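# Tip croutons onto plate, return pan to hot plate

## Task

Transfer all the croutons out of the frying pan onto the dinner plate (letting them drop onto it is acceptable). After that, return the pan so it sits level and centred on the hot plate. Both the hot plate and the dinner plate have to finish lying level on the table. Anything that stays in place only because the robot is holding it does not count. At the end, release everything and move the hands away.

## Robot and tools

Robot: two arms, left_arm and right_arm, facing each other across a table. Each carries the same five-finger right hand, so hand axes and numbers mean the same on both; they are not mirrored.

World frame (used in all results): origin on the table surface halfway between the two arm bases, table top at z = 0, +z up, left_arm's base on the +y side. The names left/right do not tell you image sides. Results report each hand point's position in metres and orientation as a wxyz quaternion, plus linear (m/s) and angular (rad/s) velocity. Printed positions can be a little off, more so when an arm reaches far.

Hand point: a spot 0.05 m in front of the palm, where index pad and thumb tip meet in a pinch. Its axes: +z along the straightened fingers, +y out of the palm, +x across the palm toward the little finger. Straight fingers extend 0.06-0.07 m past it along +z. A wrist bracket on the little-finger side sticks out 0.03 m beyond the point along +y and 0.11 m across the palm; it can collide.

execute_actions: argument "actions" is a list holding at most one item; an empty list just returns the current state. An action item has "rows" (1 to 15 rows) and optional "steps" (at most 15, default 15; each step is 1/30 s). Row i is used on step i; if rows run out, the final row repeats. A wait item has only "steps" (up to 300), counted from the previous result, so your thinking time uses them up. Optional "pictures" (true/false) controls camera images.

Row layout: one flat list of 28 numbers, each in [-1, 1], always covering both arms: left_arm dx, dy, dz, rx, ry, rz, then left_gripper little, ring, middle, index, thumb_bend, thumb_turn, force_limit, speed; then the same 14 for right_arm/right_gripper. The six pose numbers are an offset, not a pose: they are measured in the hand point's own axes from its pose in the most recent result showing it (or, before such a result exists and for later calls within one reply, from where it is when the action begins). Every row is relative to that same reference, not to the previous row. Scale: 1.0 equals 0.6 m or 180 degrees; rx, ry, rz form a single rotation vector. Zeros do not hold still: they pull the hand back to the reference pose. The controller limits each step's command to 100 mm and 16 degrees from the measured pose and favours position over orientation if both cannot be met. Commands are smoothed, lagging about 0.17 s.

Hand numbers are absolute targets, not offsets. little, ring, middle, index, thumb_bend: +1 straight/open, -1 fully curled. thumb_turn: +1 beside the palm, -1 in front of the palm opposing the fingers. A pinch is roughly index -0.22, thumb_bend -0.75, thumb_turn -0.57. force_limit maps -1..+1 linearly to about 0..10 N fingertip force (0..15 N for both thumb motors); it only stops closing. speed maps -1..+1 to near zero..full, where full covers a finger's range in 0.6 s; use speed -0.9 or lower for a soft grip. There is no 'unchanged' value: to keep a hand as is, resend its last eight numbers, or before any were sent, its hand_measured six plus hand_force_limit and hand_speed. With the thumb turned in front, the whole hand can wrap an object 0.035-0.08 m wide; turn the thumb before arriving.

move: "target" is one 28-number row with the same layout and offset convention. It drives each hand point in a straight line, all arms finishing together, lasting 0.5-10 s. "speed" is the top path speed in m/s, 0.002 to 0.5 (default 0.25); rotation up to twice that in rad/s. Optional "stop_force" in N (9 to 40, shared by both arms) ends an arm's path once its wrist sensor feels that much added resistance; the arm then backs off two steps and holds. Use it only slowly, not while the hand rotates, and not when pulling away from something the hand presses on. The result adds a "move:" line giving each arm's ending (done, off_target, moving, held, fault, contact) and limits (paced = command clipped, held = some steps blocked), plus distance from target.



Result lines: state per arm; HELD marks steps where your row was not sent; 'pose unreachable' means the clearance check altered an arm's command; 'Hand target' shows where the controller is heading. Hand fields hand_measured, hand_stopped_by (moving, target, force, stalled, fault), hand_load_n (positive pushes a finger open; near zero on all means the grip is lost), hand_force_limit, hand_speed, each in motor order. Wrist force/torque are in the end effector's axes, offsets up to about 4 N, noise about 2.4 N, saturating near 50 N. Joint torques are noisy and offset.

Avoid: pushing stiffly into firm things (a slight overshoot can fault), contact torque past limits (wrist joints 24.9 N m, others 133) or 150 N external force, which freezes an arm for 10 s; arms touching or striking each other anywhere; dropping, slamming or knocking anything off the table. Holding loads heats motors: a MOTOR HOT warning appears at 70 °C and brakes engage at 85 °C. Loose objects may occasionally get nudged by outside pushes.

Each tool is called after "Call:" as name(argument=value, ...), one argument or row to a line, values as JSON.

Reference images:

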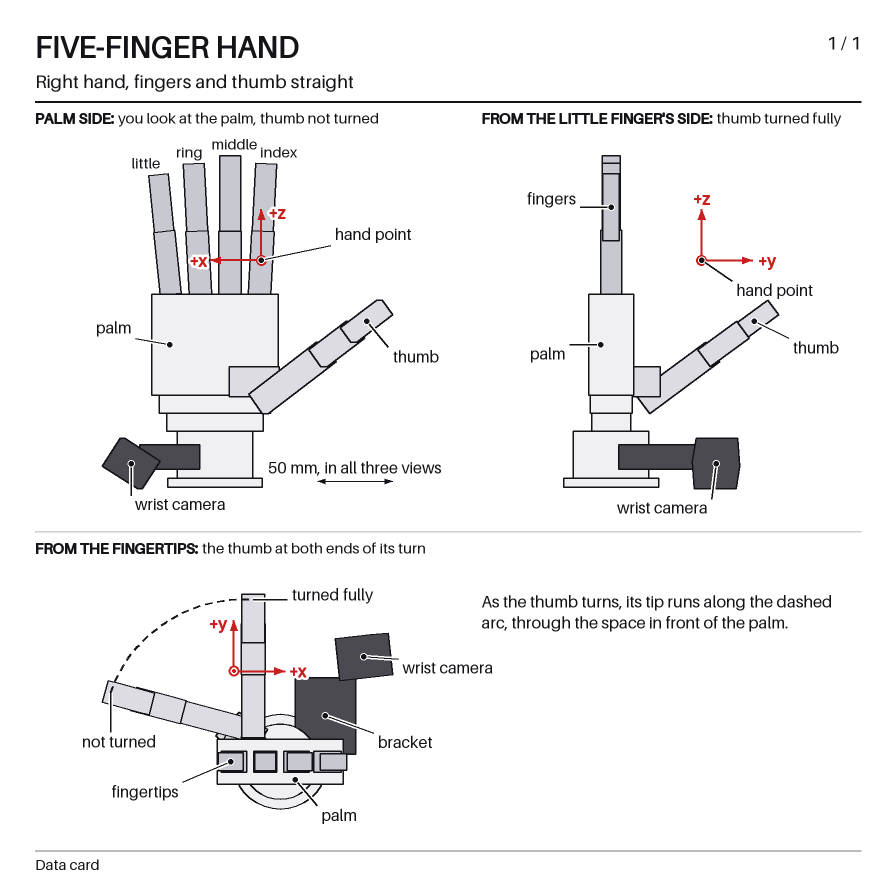

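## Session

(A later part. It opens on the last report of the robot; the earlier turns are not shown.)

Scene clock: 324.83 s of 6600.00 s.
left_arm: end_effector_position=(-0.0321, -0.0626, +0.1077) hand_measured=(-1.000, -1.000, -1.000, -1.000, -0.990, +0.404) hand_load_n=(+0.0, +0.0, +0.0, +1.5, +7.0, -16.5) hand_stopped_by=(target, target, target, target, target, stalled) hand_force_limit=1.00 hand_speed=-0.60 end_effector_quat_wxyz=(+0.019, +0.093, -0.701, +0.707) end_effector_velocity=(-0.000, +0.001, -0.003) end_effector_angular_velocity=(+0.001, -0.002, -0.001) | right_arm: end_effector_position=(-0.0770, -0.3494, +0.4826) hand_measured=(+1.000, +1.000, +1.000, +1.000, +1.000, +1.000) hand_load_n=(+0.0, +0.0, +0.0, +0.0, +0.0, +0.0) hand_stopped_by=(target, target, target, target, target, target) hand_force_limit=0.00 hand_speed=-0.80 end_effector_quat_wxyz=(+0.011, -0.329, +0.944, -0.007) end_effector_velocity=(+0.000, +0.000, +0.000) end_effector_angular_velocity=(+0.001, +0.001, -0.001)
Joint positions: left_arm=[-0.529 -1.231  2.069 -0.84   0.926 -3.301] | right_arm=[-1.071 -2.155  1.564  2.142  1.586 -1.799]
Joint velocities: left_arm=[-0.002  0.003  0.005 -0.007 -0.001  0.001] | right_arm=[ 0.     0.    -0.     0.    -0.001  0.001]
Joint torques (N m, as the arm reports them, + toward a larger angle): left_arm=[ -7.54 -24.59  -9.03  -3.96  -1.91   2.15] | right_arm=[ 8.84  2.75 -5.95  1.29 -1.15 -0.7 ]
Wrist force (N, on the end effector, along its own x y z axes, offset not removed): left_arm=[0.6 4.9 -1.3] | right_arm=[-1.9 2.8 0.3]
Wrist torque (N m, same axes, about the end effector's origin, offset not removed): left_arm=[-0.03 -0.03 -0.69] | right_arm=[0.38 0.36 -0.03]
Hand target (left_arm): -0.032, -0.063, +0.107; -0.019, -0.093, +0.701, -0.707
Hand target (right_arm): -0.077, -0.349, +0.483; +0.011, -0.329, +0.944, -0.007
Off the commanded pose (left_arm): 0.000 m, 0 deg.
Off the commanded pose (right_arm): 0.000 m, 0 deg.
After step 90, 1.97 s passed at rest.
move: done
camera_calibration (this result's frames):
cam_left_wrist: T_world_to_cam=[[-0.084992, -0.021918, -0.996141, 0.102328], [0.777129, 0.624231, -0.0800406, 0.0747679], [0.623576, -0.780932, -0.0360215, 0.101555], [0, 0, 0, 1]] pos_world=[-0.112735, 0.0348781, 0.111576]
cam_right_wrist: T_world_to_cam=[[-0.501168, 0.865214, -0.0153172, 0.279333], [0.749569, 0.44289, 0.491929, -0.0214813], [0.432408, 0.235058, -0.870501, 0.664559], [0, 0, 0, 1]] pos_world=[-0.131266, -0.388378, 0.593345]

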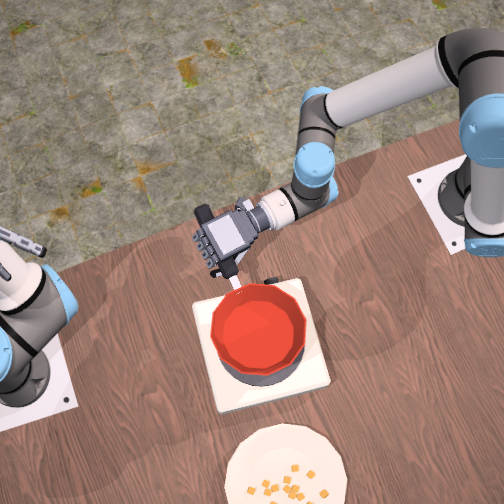

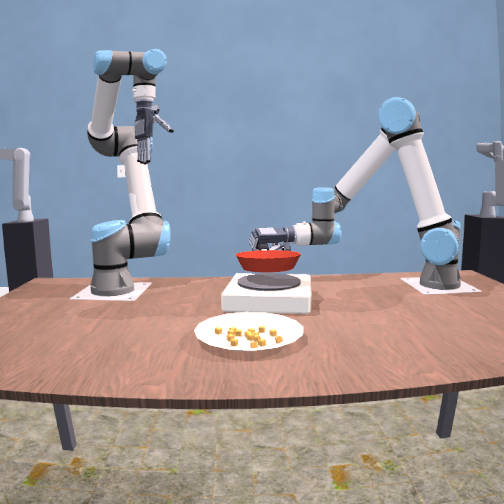

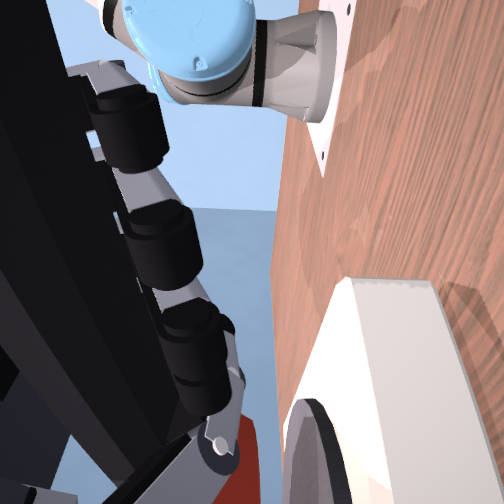

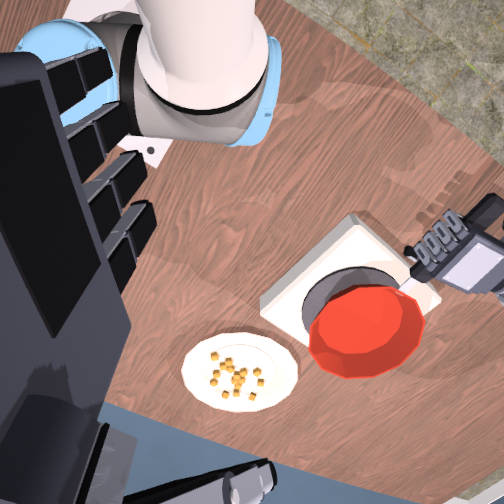

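Call:
move(
  target=[-0.025,0.014,0.005,0,0,0,-1,-1,-1,-1,-0.996,0.45,1,-0.6, 0,0,0,0,0,0,1,1,1,1,1,1,0,-0.8],
  speed=0.03,
)

Call:
zoom_image(
  camera="cam_low",
  region=[200, 220, 340, 320],
)

Call:
zoom_image(
  camera="cam_high",
  region=[180, 260, 340, 420],
)

Scene clock: 333.03 s of 6600.00 s.
left_arm: end_effector_position=(-0.0187, -0.0642, +0.0972) hand_measured=(-1.000, -1.000, -1.000, -1.000, -0.990, +0.404) hand_load_n=(+0.0, +0.0, +0.0, +1.5, +7.0, -16.5) hand_stopped_by=(target, target, target, target, target, stalled) hand_force_limit=1.00 hand_speed=-0.60 end_effector_quat_wxyz=(+0.019, +0.093, -0.701, +0.707) end_effector_velocity=(+0.003, -0.000, -0.001) end_effector_angular_velocity=(-0.001, +0.001, +0.002) | right_arm: end_effector_position=(-0.0770, -0.3494, +0.4826) hand_measured=(+1.000, +1.000, +1.000, +1.000, +1.000, +1.000) hand_load_n=(+0.0, +0.0, +0.0, +0.0, +0.0, +0.0) hand_stopped_by=(target, target, target, target, target, target) hand_force_limit=0.00 hand_speed=-0.80 end_effector_quat_wxyz=(+0.011, -0.329, +0.944, -0.007) end_effector_velocity=(+0.000, -0.000, -0.000) end_effector_angular_velocity=(-0.001, +0.000, -0.000)
Joint positions: left_arm=[-0.498 -1.212  2.08  -0.87   0.957 -3.301] | right_arm=[-1.071 -2.155  1.564  2.142  1.586 -1.799]
Joint velocities: left_arm=[ 0.007  0.002  0.003 -0.005  0.005 -0.   ] | right_arm=[ 0.    -0.     0.001  0.     0.001  0.   ]
Joint torques (N m, as the arm reports them, + toward a larger angle): left_arm=[  7.61 -24.47  -7.99  -4.13   1.59  -0.97] | right_arm=[ 6.79  3.02 -7.05  1.65 -1.22 -0.67]
Wrist force (N, on the end effector, along its own x y z axes, offset not removed): left_arm=[0.0 4.7 -0.4] | right_arm=[1.7 -2.0 -0.2]
Wrist torque (N m, same axes, about the end effector's origin, offset not removed): left_arm=[-0.07 0.01 -0.72] | right_arm=[-0.31 -0.23 0.12]
Hand target (left_arm): -0.018, -0.064, +0.097; -0.019, -0.093, +0.701, -0.707
Hand target (right_arm): -0.077, -0.349, +0.483; +0.011, -0.329, +0.944, -0.007
Off the commanded pose (left_arm): 0.000 m, 0 deg.
Off the commanded pose (right_arm): 0.000 m, 0 deg.
After step 90, 4.27 s passed at rest.
move: done
camera_calibration (this result's frames):
cam_left_wrist: T_world_to_cam=[[-0.0849826, -0.0218971, -0.996142, 0.0930154], [0.777114, 0.624252, -0.0800192, 0.0644255], [0.623596, -0.780916, -0.036034, 0.0915778], [0, 0, 0, 1]] pos_world=[-0.0992688, 0.0333336, 0.101112]
cam_right_wrist: T_world_to_cam=[[-0.501168, 0.865214, -0.0153174, 0.279333], [0.749569, 0.44289, 0.491929, -0.0214814], [0.432408, 0.235058, -0.870501, 0.664559], [0, 0, 0, 1]] pos_world=[-0.131266, -0.388378, 0.593345]

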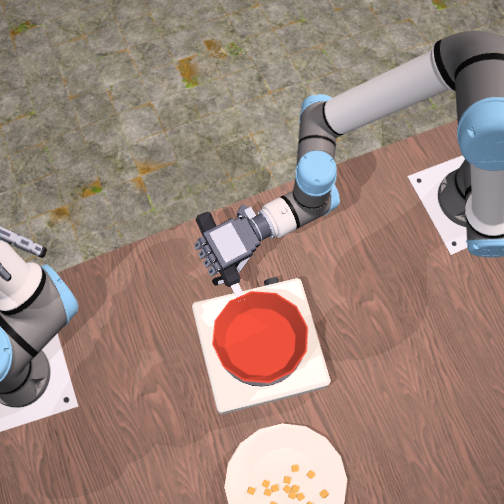

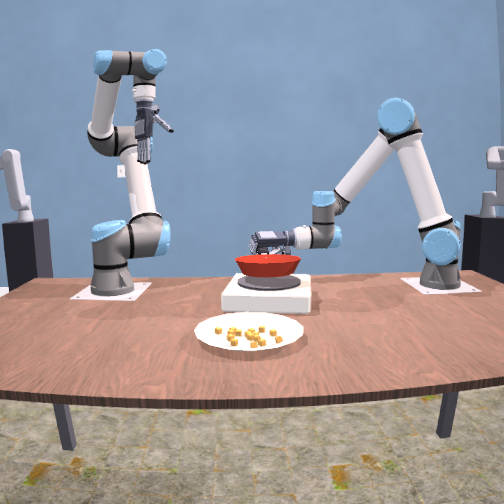

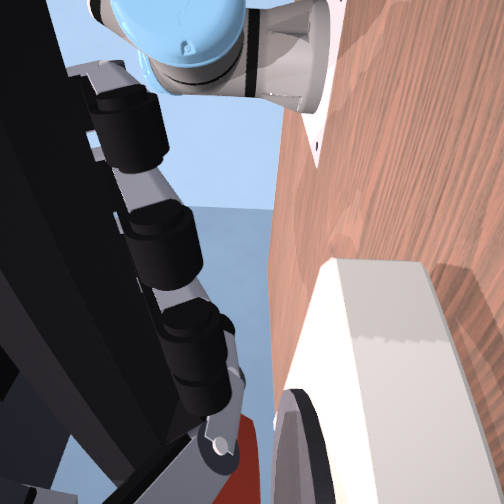

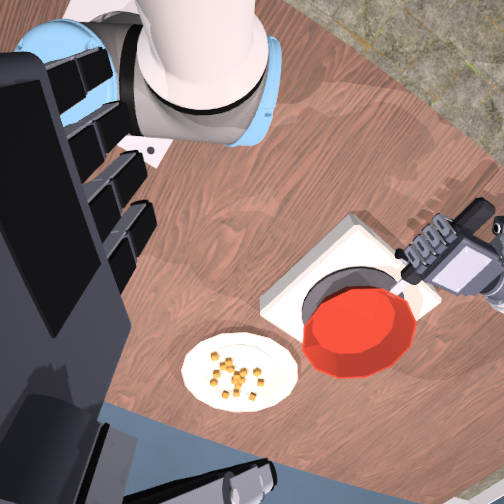

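Region (200, 220, 340, 320) of cam_low's 504x504 image, scaled by 3.600, with more detail than that image has; it fills the top 360 rows of this view, and the rest is white.

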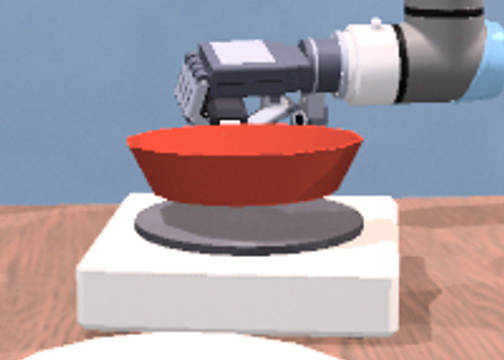

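Region (180, 260, 340, 420) of cam_high's 504x504 image, scaled by 3.150, with more detail than that image has.

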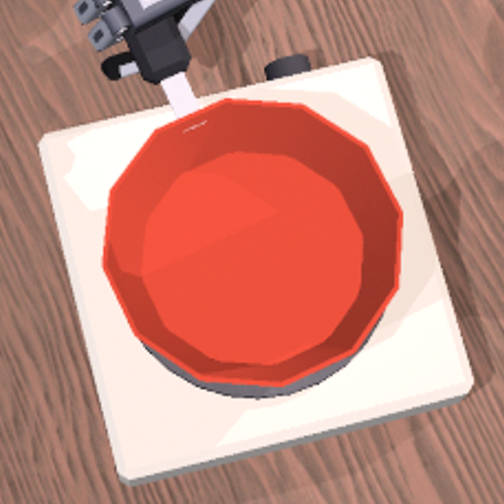

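Call:
move(
  target=[-0.002,0.012,0,0,0,-0.017,-1,-1,-1,-1,-0.996,0.45,1,-0.6, 0,0,0,0,0,0,1,1,1,1,1,1,0,-0.8],
  speed=0.02,
)

Call:
zoom_image(
  camera="cam_low",
  region=[200, 220, 340, 320],
)

Scene clock: 340.93 s of 6600.00 s.
left_arm: end_effector_position=(-0.0186, -0.0642, +0.0901) hand_measured=(-1.000, -1.000, -1.000, -1.000, -0.990, +0.404) hand_load_n=(+0.0, +0.0, +0.0, +1.5, +7.0, -16.5) hand_stopped_by=(target, target, target, target, target, stalled) hand_force_limit=1.00 hand_speed=-0.60 end_effector_quat_wxyz=(+0.038, +0.111, -0.698, +0.706) end_effector_velocity=(+0.000, +0.001, -0.002) end_effector_angular_velocity=(+0.001, +0.009, +0.001) | right_arm: end_effector_position=(-0.0770, -0.3494, +0.4826) hand_measured=(+1.000, +1.000, +1.000, +1.000, +1.000, +1.000) hand_load_n=(+0.0, +0.0, +0.0, +0.0, +0.0, +0.0) hand_stopped_by=(target, target, target, target, target, target) hand_force_limit=0.00 hand_speed=-0.80 end_effector_quat_wxyz=(+0.011, -0.329, +0.944, -0.007) end_effector_velocity=(-0.000, +0.000, +0.000) end_effector_angular_velocity=(+0.000, +0.001, +0.002)
Joint positions: left_arm=[-0.491 -1.201  2.087 -0.887  0.964 -3.353] | right_arm=[-1.071 -2.155  1.564  2.142  1.586 -1.799]
Joint velocities: left_arm=[ 0.001  0.003  0.003 -0.003  0.    -0.01 ] | right_arm=[ 0.001  0.001 -0.    -0.    -0.001 -0.001]
Joint torques (N m, as the arm reports them, + toward a larger angle): left_arm=[  7.91 -24.28  -9.16  -4.08   1.89  -1.1 ] | right_arm=[ 7.66  3.24 -7.36  1.66 -1.4  -0.71]
Wrist force (N, on the end effector, along its own x y z axes, offset not removed): left_arm=[-0.6 5.1 -1.3] | right_arm=[1.1 1.9 -0.9]
Wrist torque (N m, same axes, about the end effector's origin, offset not removed): left_arm=[0.06 0.07 -0.82] | right_arm=[0.32 -0.22 0.21]
Hand target (left_arm): -0.019, -0.064, +0.090; -0.038, -0.112, +0.698, -0.706
Hand target (right_arm): -0.077, -0.349, +0.483; +0.011, -0.329, +0.944, -0.007
Off the commanded pose (left_arm): 0.000 m, 0 deg.
Off the commanded pose (right_arm): 0.000 m, 0 deg.
After step 90, 3.33 s passed at rest.
move: done
camera_calibration (this result's frames):
cam_left_wrist: T_world_to_cam=[[-0.13646, -0.0273011, -0.990269, 0.0840837], [0.771864, 0.623666, -0.123558, 0.0676051], [0.62097, -0.781214, -0.0640326, 0.0937396], [0, 0, 0, 1]] pos_world=[-0.0989175, 0.0333633, 0.097621]
cam_right_wrist: T_world_to_cam=[[-0.501168, 0.865214, -0.0153173, 0.279333], [0.749569, 0.44289, 0.491929, -0.0214812], [0.432408, 0.235058, -0.870501, 0.664559], [0, 0, 0, 1]] pos_world=[-0.131266, -0.388378, 0.593345]

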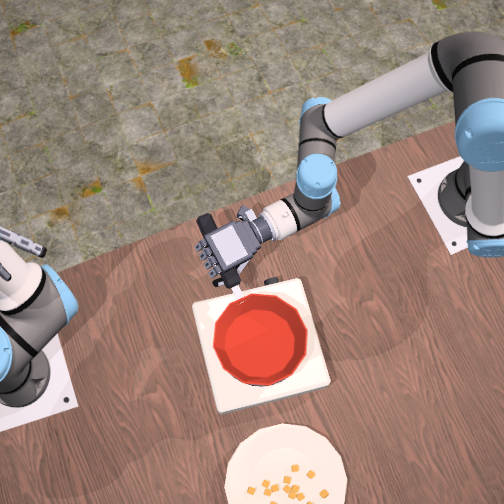

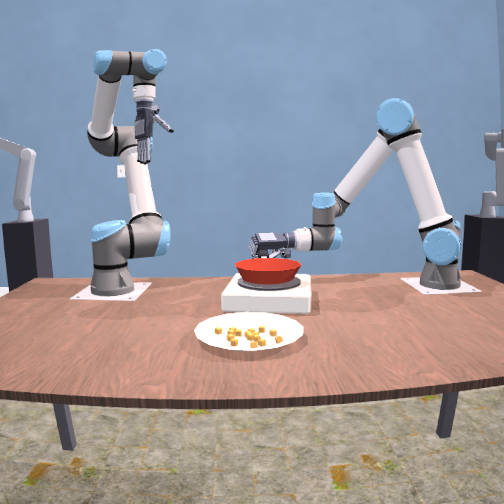

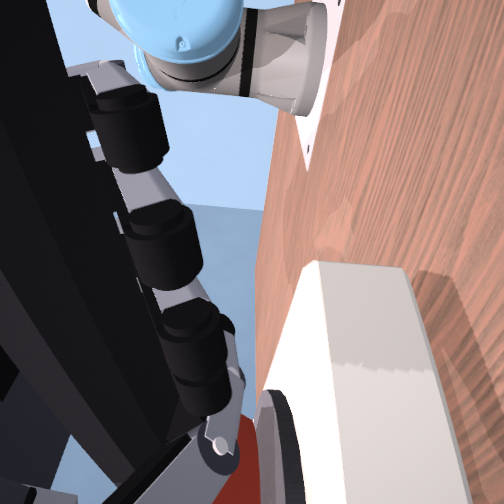

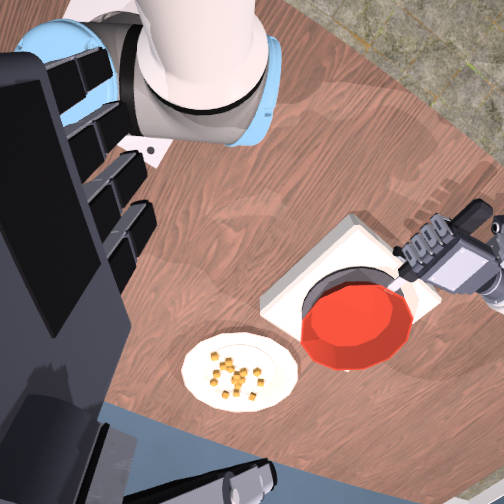

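Region (200, 220, 340, 320) of cam_low's 504x504 image, scaled by 3.600, with more detail than that image has; it fills the top 360 rows of this view, and the rest is white.

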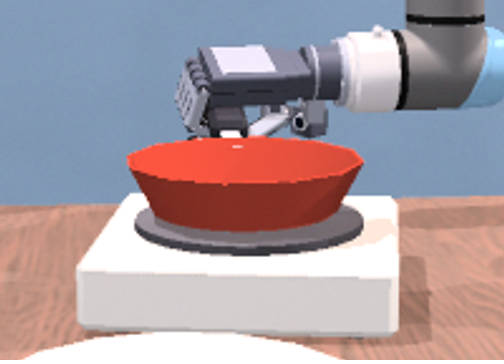

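Call:
move(
  target=[-0.002,0.0095,0,0,0,0,-1,-1,-1,-1,-0.996,0.45,1,-0.6, 0,0,0,0,0,0,1,1,1,1,1,1,0,-0.8],
  speed=0.008,
  stop_force=9,
)

Call:
zoom_image(
  camera="cam_low",
  region=[200, 220, 340, 320],
)

Scene clock: 345.63 s of 6600.00 s.
left_arm: end_effector_position=(-0.0186, -0.0642, +0.0845) hand_measured=(-1.000, -1.000, -1.000, -1.000, -0.990, +0.404) hand_load_n=(+0.0, +0.0, +0.0, +1.5, +7.0, -16.5) hand_stopped_by=(target, target, target, target, target, stalled) hand_force_limit=1.00 hand_speed=-0.60 end_effector_quat_wxyz=(+0.038, +0.111, -0.698, +0.706) end_effector_velocity=(+0.000, -0.000, -0.002) end_effector_angular_velocity=(-0.001, -0.000, +0.002) | right_arm: end_effector_position=(-0.0770, -0.3494, +0.4826) hand_measured=(+1.000, +1.000, +1.000, +1.000, +1.000, +1.000) hand_load_n=(+0.0, +0.0, +0.0, +0.0, +0.0, +0.0) hand_stopped_by=(target, target, target, target, target, target) hand_force_limit=0.00 hand_speed=-0.80 end_effector_quat_wxyz=(+0.011, -0.329, +0.944, -0.007) end_effector_velocity=(-0.000, -0.000, -0.000) end_effector_angular_velocity=(+0.000, -0.001, +0.002)
Joint positions: left_arm=[-0.491 -1.189  2.091 -0.903  0.964 -3.353] | right_arm=[-1.071 -2.155  1.564  2.142  1.586 -1.799]
Joint velocities: left_arm=[-0.001  0.004  0.    -0.006 -0.003  0.001] | right_arm=[ 0.    -0.001  0.    -0.     0.    -0.002]
Joint torques (N m, as the arm reports them, + toward a larger angle): left_arm=[ -7.53 -23.76  -7.55  -4.1   -1.78   2.87] | right_arm=[ 7.9   1.88 -7.89  1.62 -1.28 -0.73]
Wrist force (N, on the end effector, along its own x y z axes, offset not removed): left_arm=[-2.0 5.3 -2.0] | right_arm=[1.8 -2.6 -0.7]
Wrist torque (N m, same axes, about the end effector's origin, offset not removed): left_arm=[0.20 0.34 -0.87] | right_arm=[-0.47 -0.21 0.13]
Hand target (left_arm): -0.019, -0.064, +0.084; -0.038, -0.111, +0.698, -0.706
Hand target (right_arm): -0.077, -0.349, +0.483; +0.011, -0.329, +0.944, -0.007
Off the commanded pose (left_arm): 0.000 m, 0 deg.
Off the commanded pose (right_arm): 0.000 m, 0 deg.
After step 90, 0.77 s passed at rest.
move: done
camera_calibration (this result's frames):
cam_left_wrist: T_world_to_cam=[[-0.136519, -0.0272976, -0.990261, 0.0785686], [0.77181, 0.623725, -0.123597, 0.0669043], [0.621024, -0.781167, -0.064082, 0.0933599], [0, 0, 0, 1]] pos_world=[-0.0988901, 0.0333446, 0.0920553]
cam_right_wrist: T_world_to_cam=[[-0.501168, 0.865214, -0.015317, 0.279332], [0.749569, 0.44289, 0.491929, -0.0214814], [0.432408, 0.235058, -0.870501, 0.664559], [0, 0, 0, 1]] pos_world=[-0.131266, -0.388378, 0.593345]

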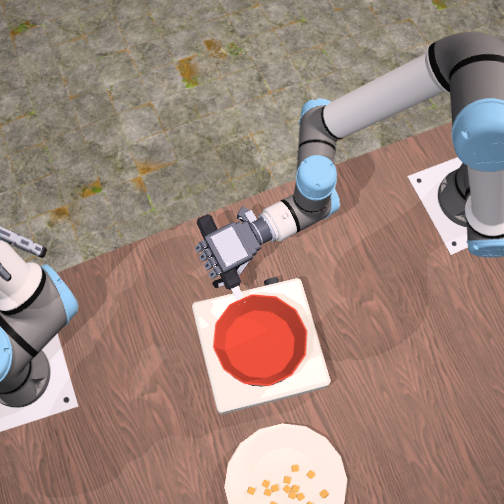

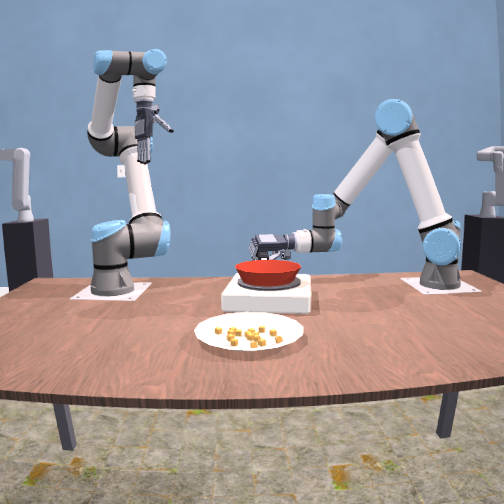

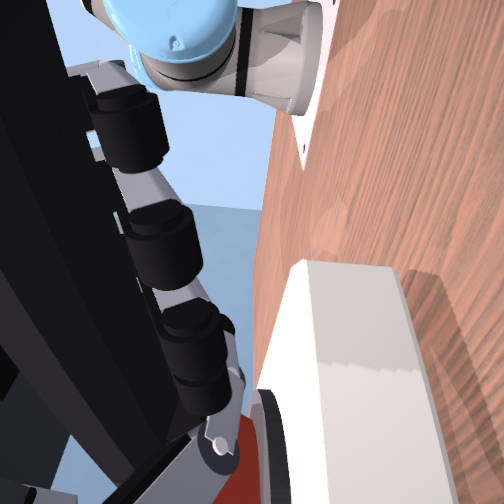

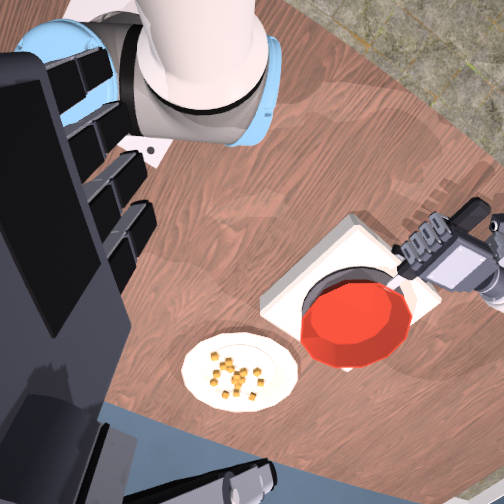

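Region (200, 220, 340, 320) of cam_low's 504x504 image, scaled by 3.600, with more detail than that image has; it fills the top 360 rows of this view, and the rest is white.

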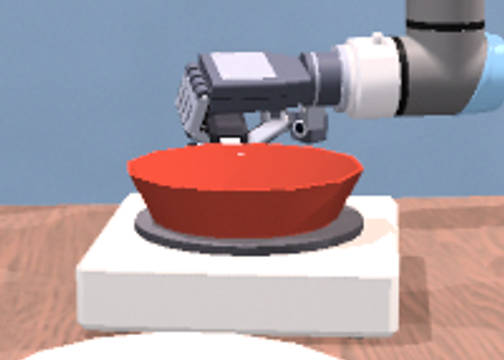

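Call:
move(
  target=[0.005,0.007,0,0,0,0,-1,-1,-1,-1,-0.996,0.45,1,-0.6, 0,0,0,0,0,0,1,1,1,1,1,1,0,-0.8],
  speed=0.006,
  stop_force=9,
)

Call:
zoom_image(
  camera="cam_high",
  region=[180, 260, 340, 420],
)

Scene clock: 350.83 s of 6600.00 s.
left_arm: end_effector_position=(-0.0221, -0.0646, +0.0813) hand_measured=(-1.000, -1.000, -1.000, -1.000, -0.990, +0.404) hand_load_n=(+0.0, +2.0, +2.0, +2.0, +8.5, -10.5) hand_stopped_by=(target, target, target, target, target, stalled) hand_force_limit=1.00 hand_speed=-0.60 end_effector_quat_wxyz=(+0.038, +0.111, -0.698, +0.706) end_effector_velocity=(+0.001, +0.000, +0.001) end_effector_angular_velocity=(+0.000, -0.000, +0.002) | right_arm: end_effector_position=(-0.0770, -0.3494, +0.4826) hand_measured=(+1.000, +1.000, +1.000, +1.000, +1.000, +1.000) hand_load_n=(+0.0, +0.0, +0.0, +0.0, +0.0, +0.0) hand_stopped_by=(target, target, target, target, target, target) hand_force_limit=0.00 hand_speed=-0.80 end_effector_quat_wxyz=(+0.011, -0.329, +0.944, -0.007) end_effector_velocity=(+0.000, +0.000, +0.000) end_effector_angular_velocity=(-0.000, -0.000, +0.001)
Joint positions: left_arm=[-0.498 -1.18   2.09  -0.91   0.956 -3.353] | right_arm=[-1.071 -2.155  1.564  2.142  1.586 -1.799]
Joint velocities: left_arm=[ 0.002 -0.002  0.     0.003  0.    -0.   ] | right_arm=[-0.     0.    -0.    -0.     0.    -0.001]
Joint torques (N m, as the arm reports them, + toward a larger angle): left_arm=[  3.89 -34.11 -15.1   -0.31   2.97   0.68] | right_arm=[ 7.73  2.43 -6.51  1.43 -1.09 -0.72]
Wrist force (N, on the end effector, along its own x y z axes, offset not removed): left_arm=[-3.0 -5.7 -1.4] | right_arm=[-0.1 -5.0 -0.9]
Wrist torque (N m, same axes, about the end effector's origin, offset not removed): left_arm=[-0.38 -0.09 0.22] | right_arm=[-0.68 -0.04 -0.09]
Hand target (left_arm): -0.022, -0.065, +0.081; -0.038, -0.111, +0.698, -0.706
Hand target (right_arm): -0.077, -0.349, +0.483; +0.011, -0.329, +0.944, -0.007
Off the commanded pose (left_arm): 0.000 m, 0 deg.
Off the commanded pose (right_arm): 0.000 m, 0 deg.
After step 90, 1.03 s passed at rest.
move: contact (left_arm)
camera_calibration (this result's frames):
cam_left_wrist: T_world_to_cam=[[-0.136485, -0.0273534, -0.990264, 0.0748939], [0.771751, 0.623797, -0.123599, 0.0694679], [0.621105, -0.781107, -0.0640287, 0.0950455], [0, 0, 0, 1]] pos_world=[-0.102423, 0.0329555, 0.0888365]
cam_right_wrist: T_world_to_cam=[[-0.501168, 0.865214, -0.0153173, 0.279333], [0.749569, 0.44289, 0.491929, -0.0214812], [0.432408, 0.235058, -0.870501, 0.664559], [0, 0, 0, 1]] pos_world=[-0.131266, -0.388378, 0.593345]

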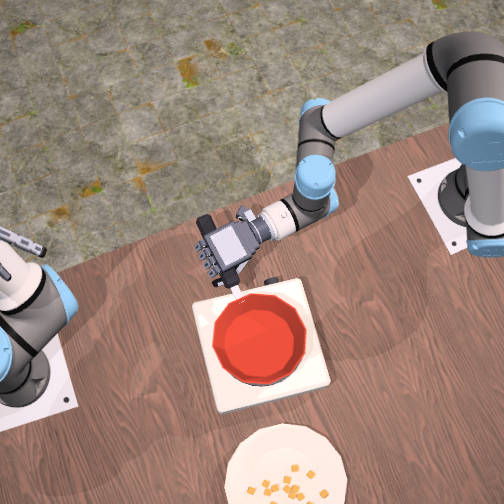

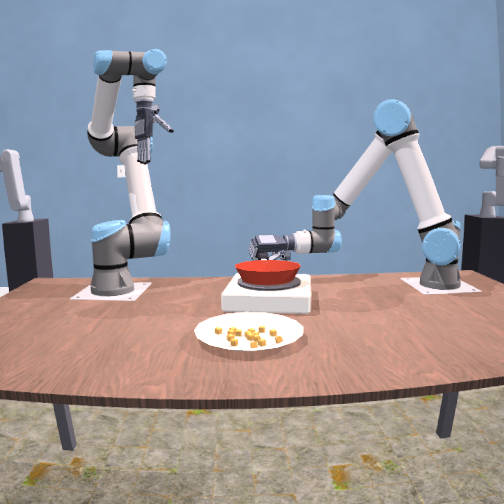

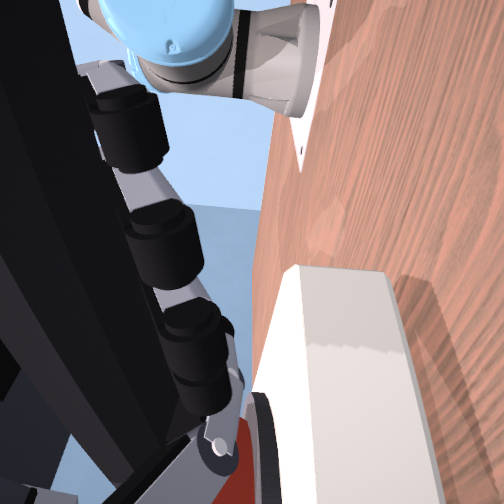

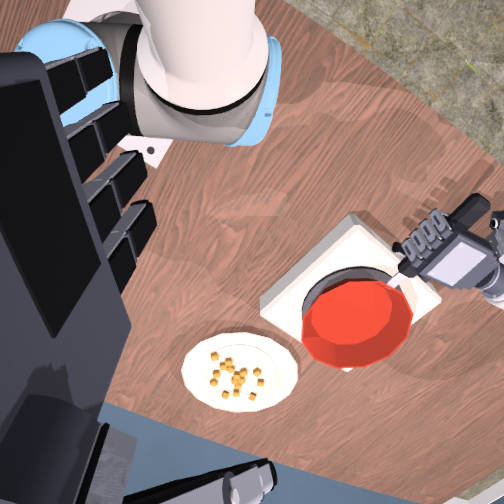

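Region (180, 260, 340, 420) of cam_high's 504x504 image, scaled by 3.150, with more detail than that image has.

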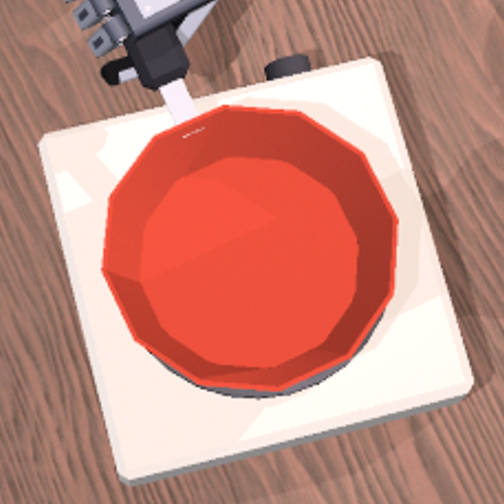

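Call:
move(
  target=[0,-0.002,0,0,0,0,1,1,1,1,-0.3,0.0,1,-0.3, 0,0,0,0,0,0,1,1,1,1,1,1,0,-0.8],
  speed=0.01,
)

Call:
zoom_image(
  camera="cam_high",
  region=[160, 200, 340, 380],
)

Call:
zoom_image(
  camera="cam_low",
  region=[200, 220, 340, 320],
)

Scene clock: 359.80 s of 6600.00 s.
left_arm: end_effector_position=(-0.0218, -0.0645, +0.0825) hand_measured=(+1.000, +1.000, +1.000, +1.000, -0.300, +0.000) hand_load_n=(+0.0, +0.0, +0.0, +0.0, +0.0, +0.0) hand_stopped_by=(target, target, target, target, target, target) hand_force_limit=1.00 hand_speed=-0.30 end_effector_quat_wxyz=(+0.038, +0.111, -0.698, +0.706) end_effector_velocity=(-0.000, +0.000, -0.001) end_effector_angular_velocity=(+0.002, -0.002, -0.001) | right_arm: end_effector_position=(-0.0770, -0.3494, +0.4826) hand_measured=(+1.000, +1.000, +1.000, +1.000, +1.000, +1.000) hand_load_n=(+0.0, +0.0, +0.0, +0.0, +0.0, +0.0) hand_stopped_by=(target, target, target, target, target, target) hand_force_limit=0.00 hand_speed=-0.80 end_effector_quat_wxyz=(+0.011, -0.329, +0.944, -0.007) end_effector_velocity=(-0.000, -0.000, -0.000) end_effector_angular_velocity=(-0.000, +0.000, +0.002)
Joint positions: left_arm=[-0.498 -1.183  2.089 -0.907  0.957 -3.353] | right_arm=[-1.071 -2.155  1.564  2.142  1.586 -1.799]
Joint velocities: left_arm=[-0.     0.001  0.001  0.     0.001  0.001] | right_arm=[ 0.001  0.     0.    -0.     0.    -0.001]
Joint torques (N m, as the arm reports them, + toward a larger angle): left_arm=[  5.88 -34.35 -19.65   0.39   1.87   1.14] | right_arm=[ 7.47  2.76 -7.4   1.65 -1.16 -0.77]
Wrist force (N, on the end effector, along its own x y z axes, offset not removed): left_arm=[0.5 -4.0 -1.0] | right_arm=[0.6 -1.0 -1.1]
Wrist torque (N m, same axes, about the end effector's origin, offset not removed): left_arm=[-0.41 0.00 0.04] | right_arm=[-0.13 0.30 0.31]
Hand target (left_arm): -0.022, -0.065, +0.082; -0.038, -0.111, +0.698, -0.706
Hand target (right_arm): -0.077, -0.349, +0.483; +0.011, -0.329, +0.944, -0.007
Off the commanded pose (left_arm): 0.000 m, 0 deg.
Off the commanded pose (right_arm): 0.000 m, 0 deg.
After step 90, 3.97 s passed at rest.
move: done
camera_calibration (this result's frames):
cam_left_wrist: T_world_to_cam=[[-0.136484, -0.0273584, -0.990264, 0.0760935], [0.771733, 0.62382, -0.123599, 0.0693973], [0.621128, -0.781089, -0.0640279, 0.0949855], [0, 0, 0, 1]] pos_world=[-0.102169, 0.0329826, 0.0900118]
cam_right_wrist: T_world_to_cam=[[-0.501168, 0.865214, -0.0153172, 0.279332], [0.749569, 0.44289, 0.491929, -0.0214814], [0.432408, 0.235058, -0.870501, 0.664559], [0, 0, 0, 1]] pos_world=[-0.131266, -0.388378, 0.593345]

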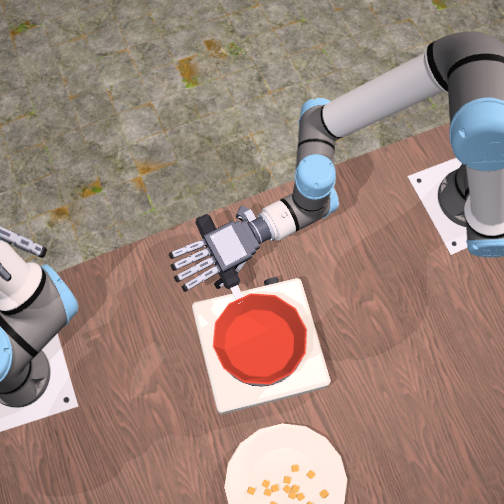

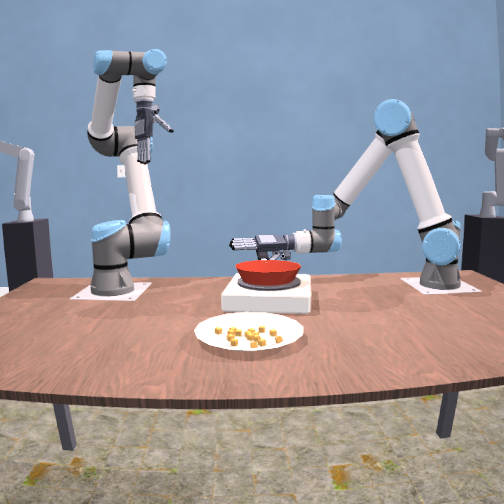

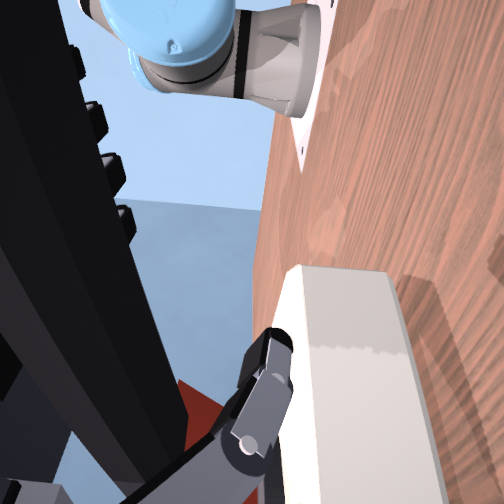

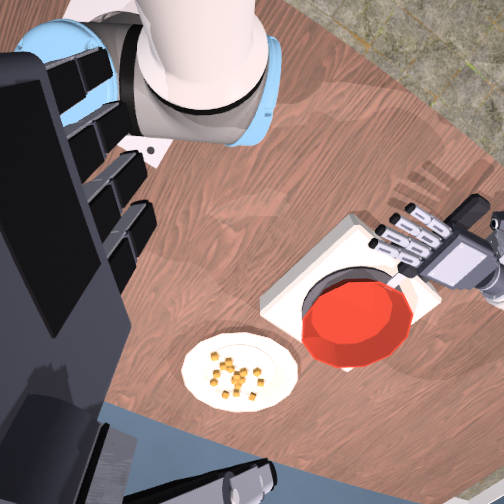

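Region (160, 200, 340, 380) of cam_high's 504x504 image, scaled by 2.800, with more detail than that image has.

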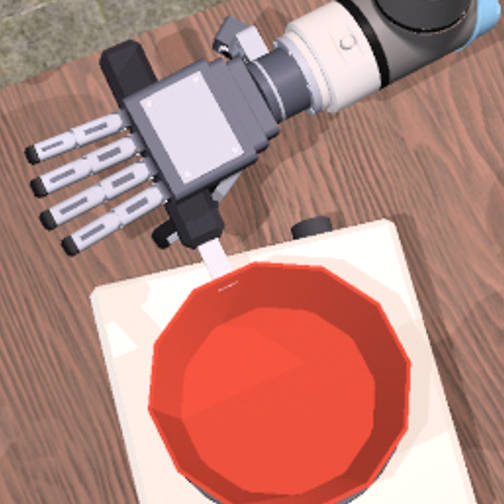

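Region (200, 220, 340, 320) of cam_low's 504x504 image, scaled by 3.600, with more detail than that image has; it fills the top 360 rows of this view, and the rest is white.

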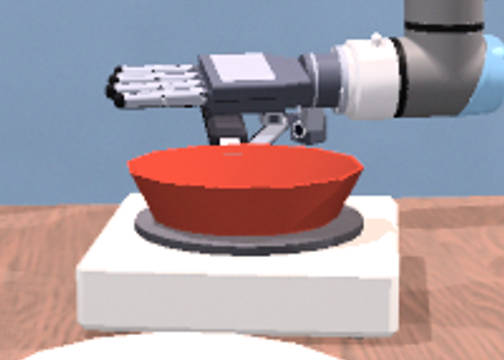

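Call:
move(
  target=[0.002,-0.012,0,0,0,0,1,1,1,1,0.3,-1,1,0, 0,0,0,0,0,0,1,1,1,1,1,1,0,-0.8],
  speed=0.02,
)

Call:
zoom_image(
  camera="cam_low",
  region=[200, 220, 340, 320],
)

Scene clock: 363.90 s of 6600.00 s.
left_arm: end_effector_position=(-0.0215, -0.0645, +0.0897) hand_measured=(+1.000, +1.000, +1.000, +1.000, +0.300, -1.000) hand_load_n=(+0.0, +0.0, +0.0, +0.0, +0.0, +0.0) hand_stopped_by=(target, target, target, target, target, target) hand_force_limit=1.00 hand_speed=0.00 end_effector_quat_wxyz=(+0.038, +0.111, -0.698, +0.706) end_effector_velocity=(+0.001, +0.001, -0.001) end_effector_angular_velocity=(+0.002, -0.001, +0.002) | right_arm: end_effector_position=(-0.0770, -0.3494, +0.4826) hand_measured=(+1.000, +1.000, +1.000, +1.000, +1.000, +1.000) hand_load_n=(+0.0, +0.0, +0.0, +0.0, +0.0, +0.0) hand_stopped_by=(target, target, target, target, target, target) hand_force_limit=0.00 hand_speed=-0.80 end_effector_quat_wxyz=(+0.011, -0.329, +0.944, -0.007) end_effector_velocity=(+0.000, +0.000, +0.000) end_effector_angular_velocity=(-0.000, +0.000, +0.001)
Joint positions: left_arm=[-0.497 -1.199  2.085 -0.888  0.957 -3.353] | right_arm=[-1.071 -2.155  1.564  2.142  1.586 -1.799]
Joint velocities: left_arm=[ 0.     0.001  0.001  0.001 -0.002 -0.   ] | right_arm=[ 0.     0.001 -0.    -0.    -0.    -0.   ]
Joint torques (N m, as the arm reports them, + toward a larger angle): left_arm=[  7.4  -35.06 -20.83   0.14   1.71   1.68] | right_arm=[ 8.17  3.38 -8.39  1.73 -1.27 -0.75]
Wrist force (N, on the end effector, along its own x y z axes, offset not removed): left_arm=[-0.4 -2.1 -1.8] | right_arm=[-1.2 1.1 -2.0]
Wrist torque (N m, same axes, about the end effector's origin, offset not removed): left_arm=[-0.24 0.27 -0.13] | right_arm=[0.21 0.20 -0.09]
Hand target (left_arm): -0.022, -0.064, +0.090; -0.038, -0.111, +0.698, -0.706
Hand target (right_arm): -0.077, -0.349, +0.483; +0.011, -0.329, +0.944, -0.007
Off the commanded pose (left_arm): 0.000 m, 0 deg.
Off the commanded pose (right_arm): 0.000 m, 0 deg.
After step 90, 0.13 s passed at rest.
move: done
camera_calibration (this result's frames):
cam_left_wrist: T_world_to_cam=[[-0.13646, -0.0273627, -0.990268, 0.0833111], [0.771737, 0.623818, -0.123583, 0.0700056], [0.621129, -0.78109, -0.0640092, 0.0952788], [0, 0, 0, 1]] pos_world=[-0.101838, 0.0330301, 0.0972506]
cam_right_wrist: T_world_to_cam=[[-0.501168, 0.865214, -0.0153172, 0.279333], [0.749569, 0.44289, 0.491929, -0.0214813], [0.432408, 0.235058, -0.870501, 0.664559], [0, 0, 0, 1]] pos_world=[-0.131266, -0.388378, 0.593345]

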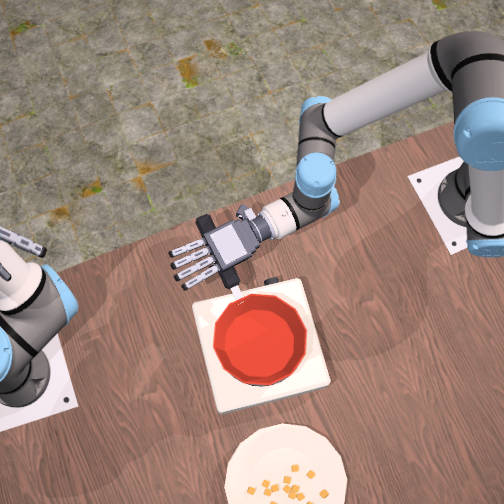

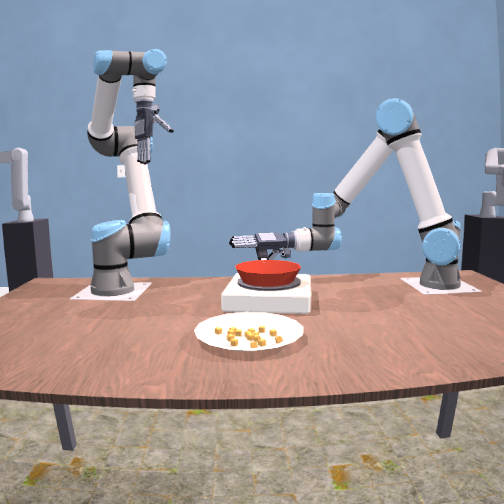

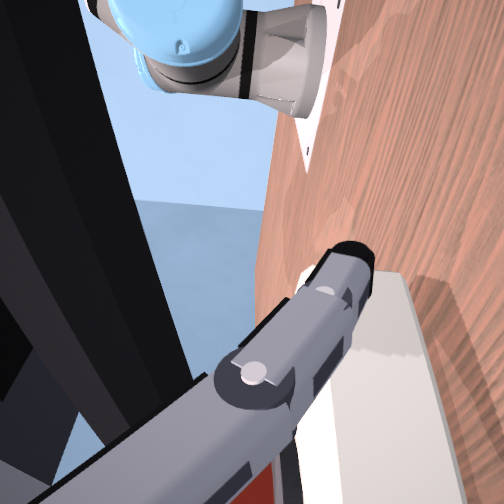

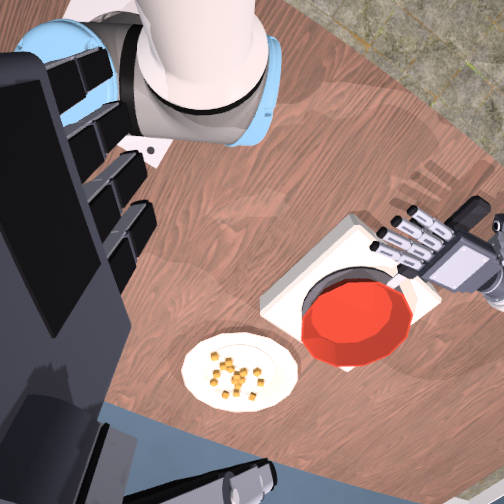

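Region (200, 220, 340, 320) of cam_low's 504x504 image, scaled by 3.600, with more detail than that image has; it fills the top 360 rows of this view, and the rest is white.

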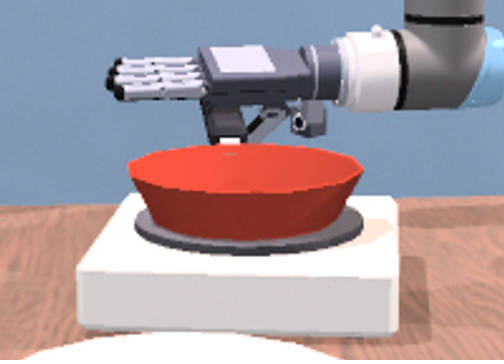

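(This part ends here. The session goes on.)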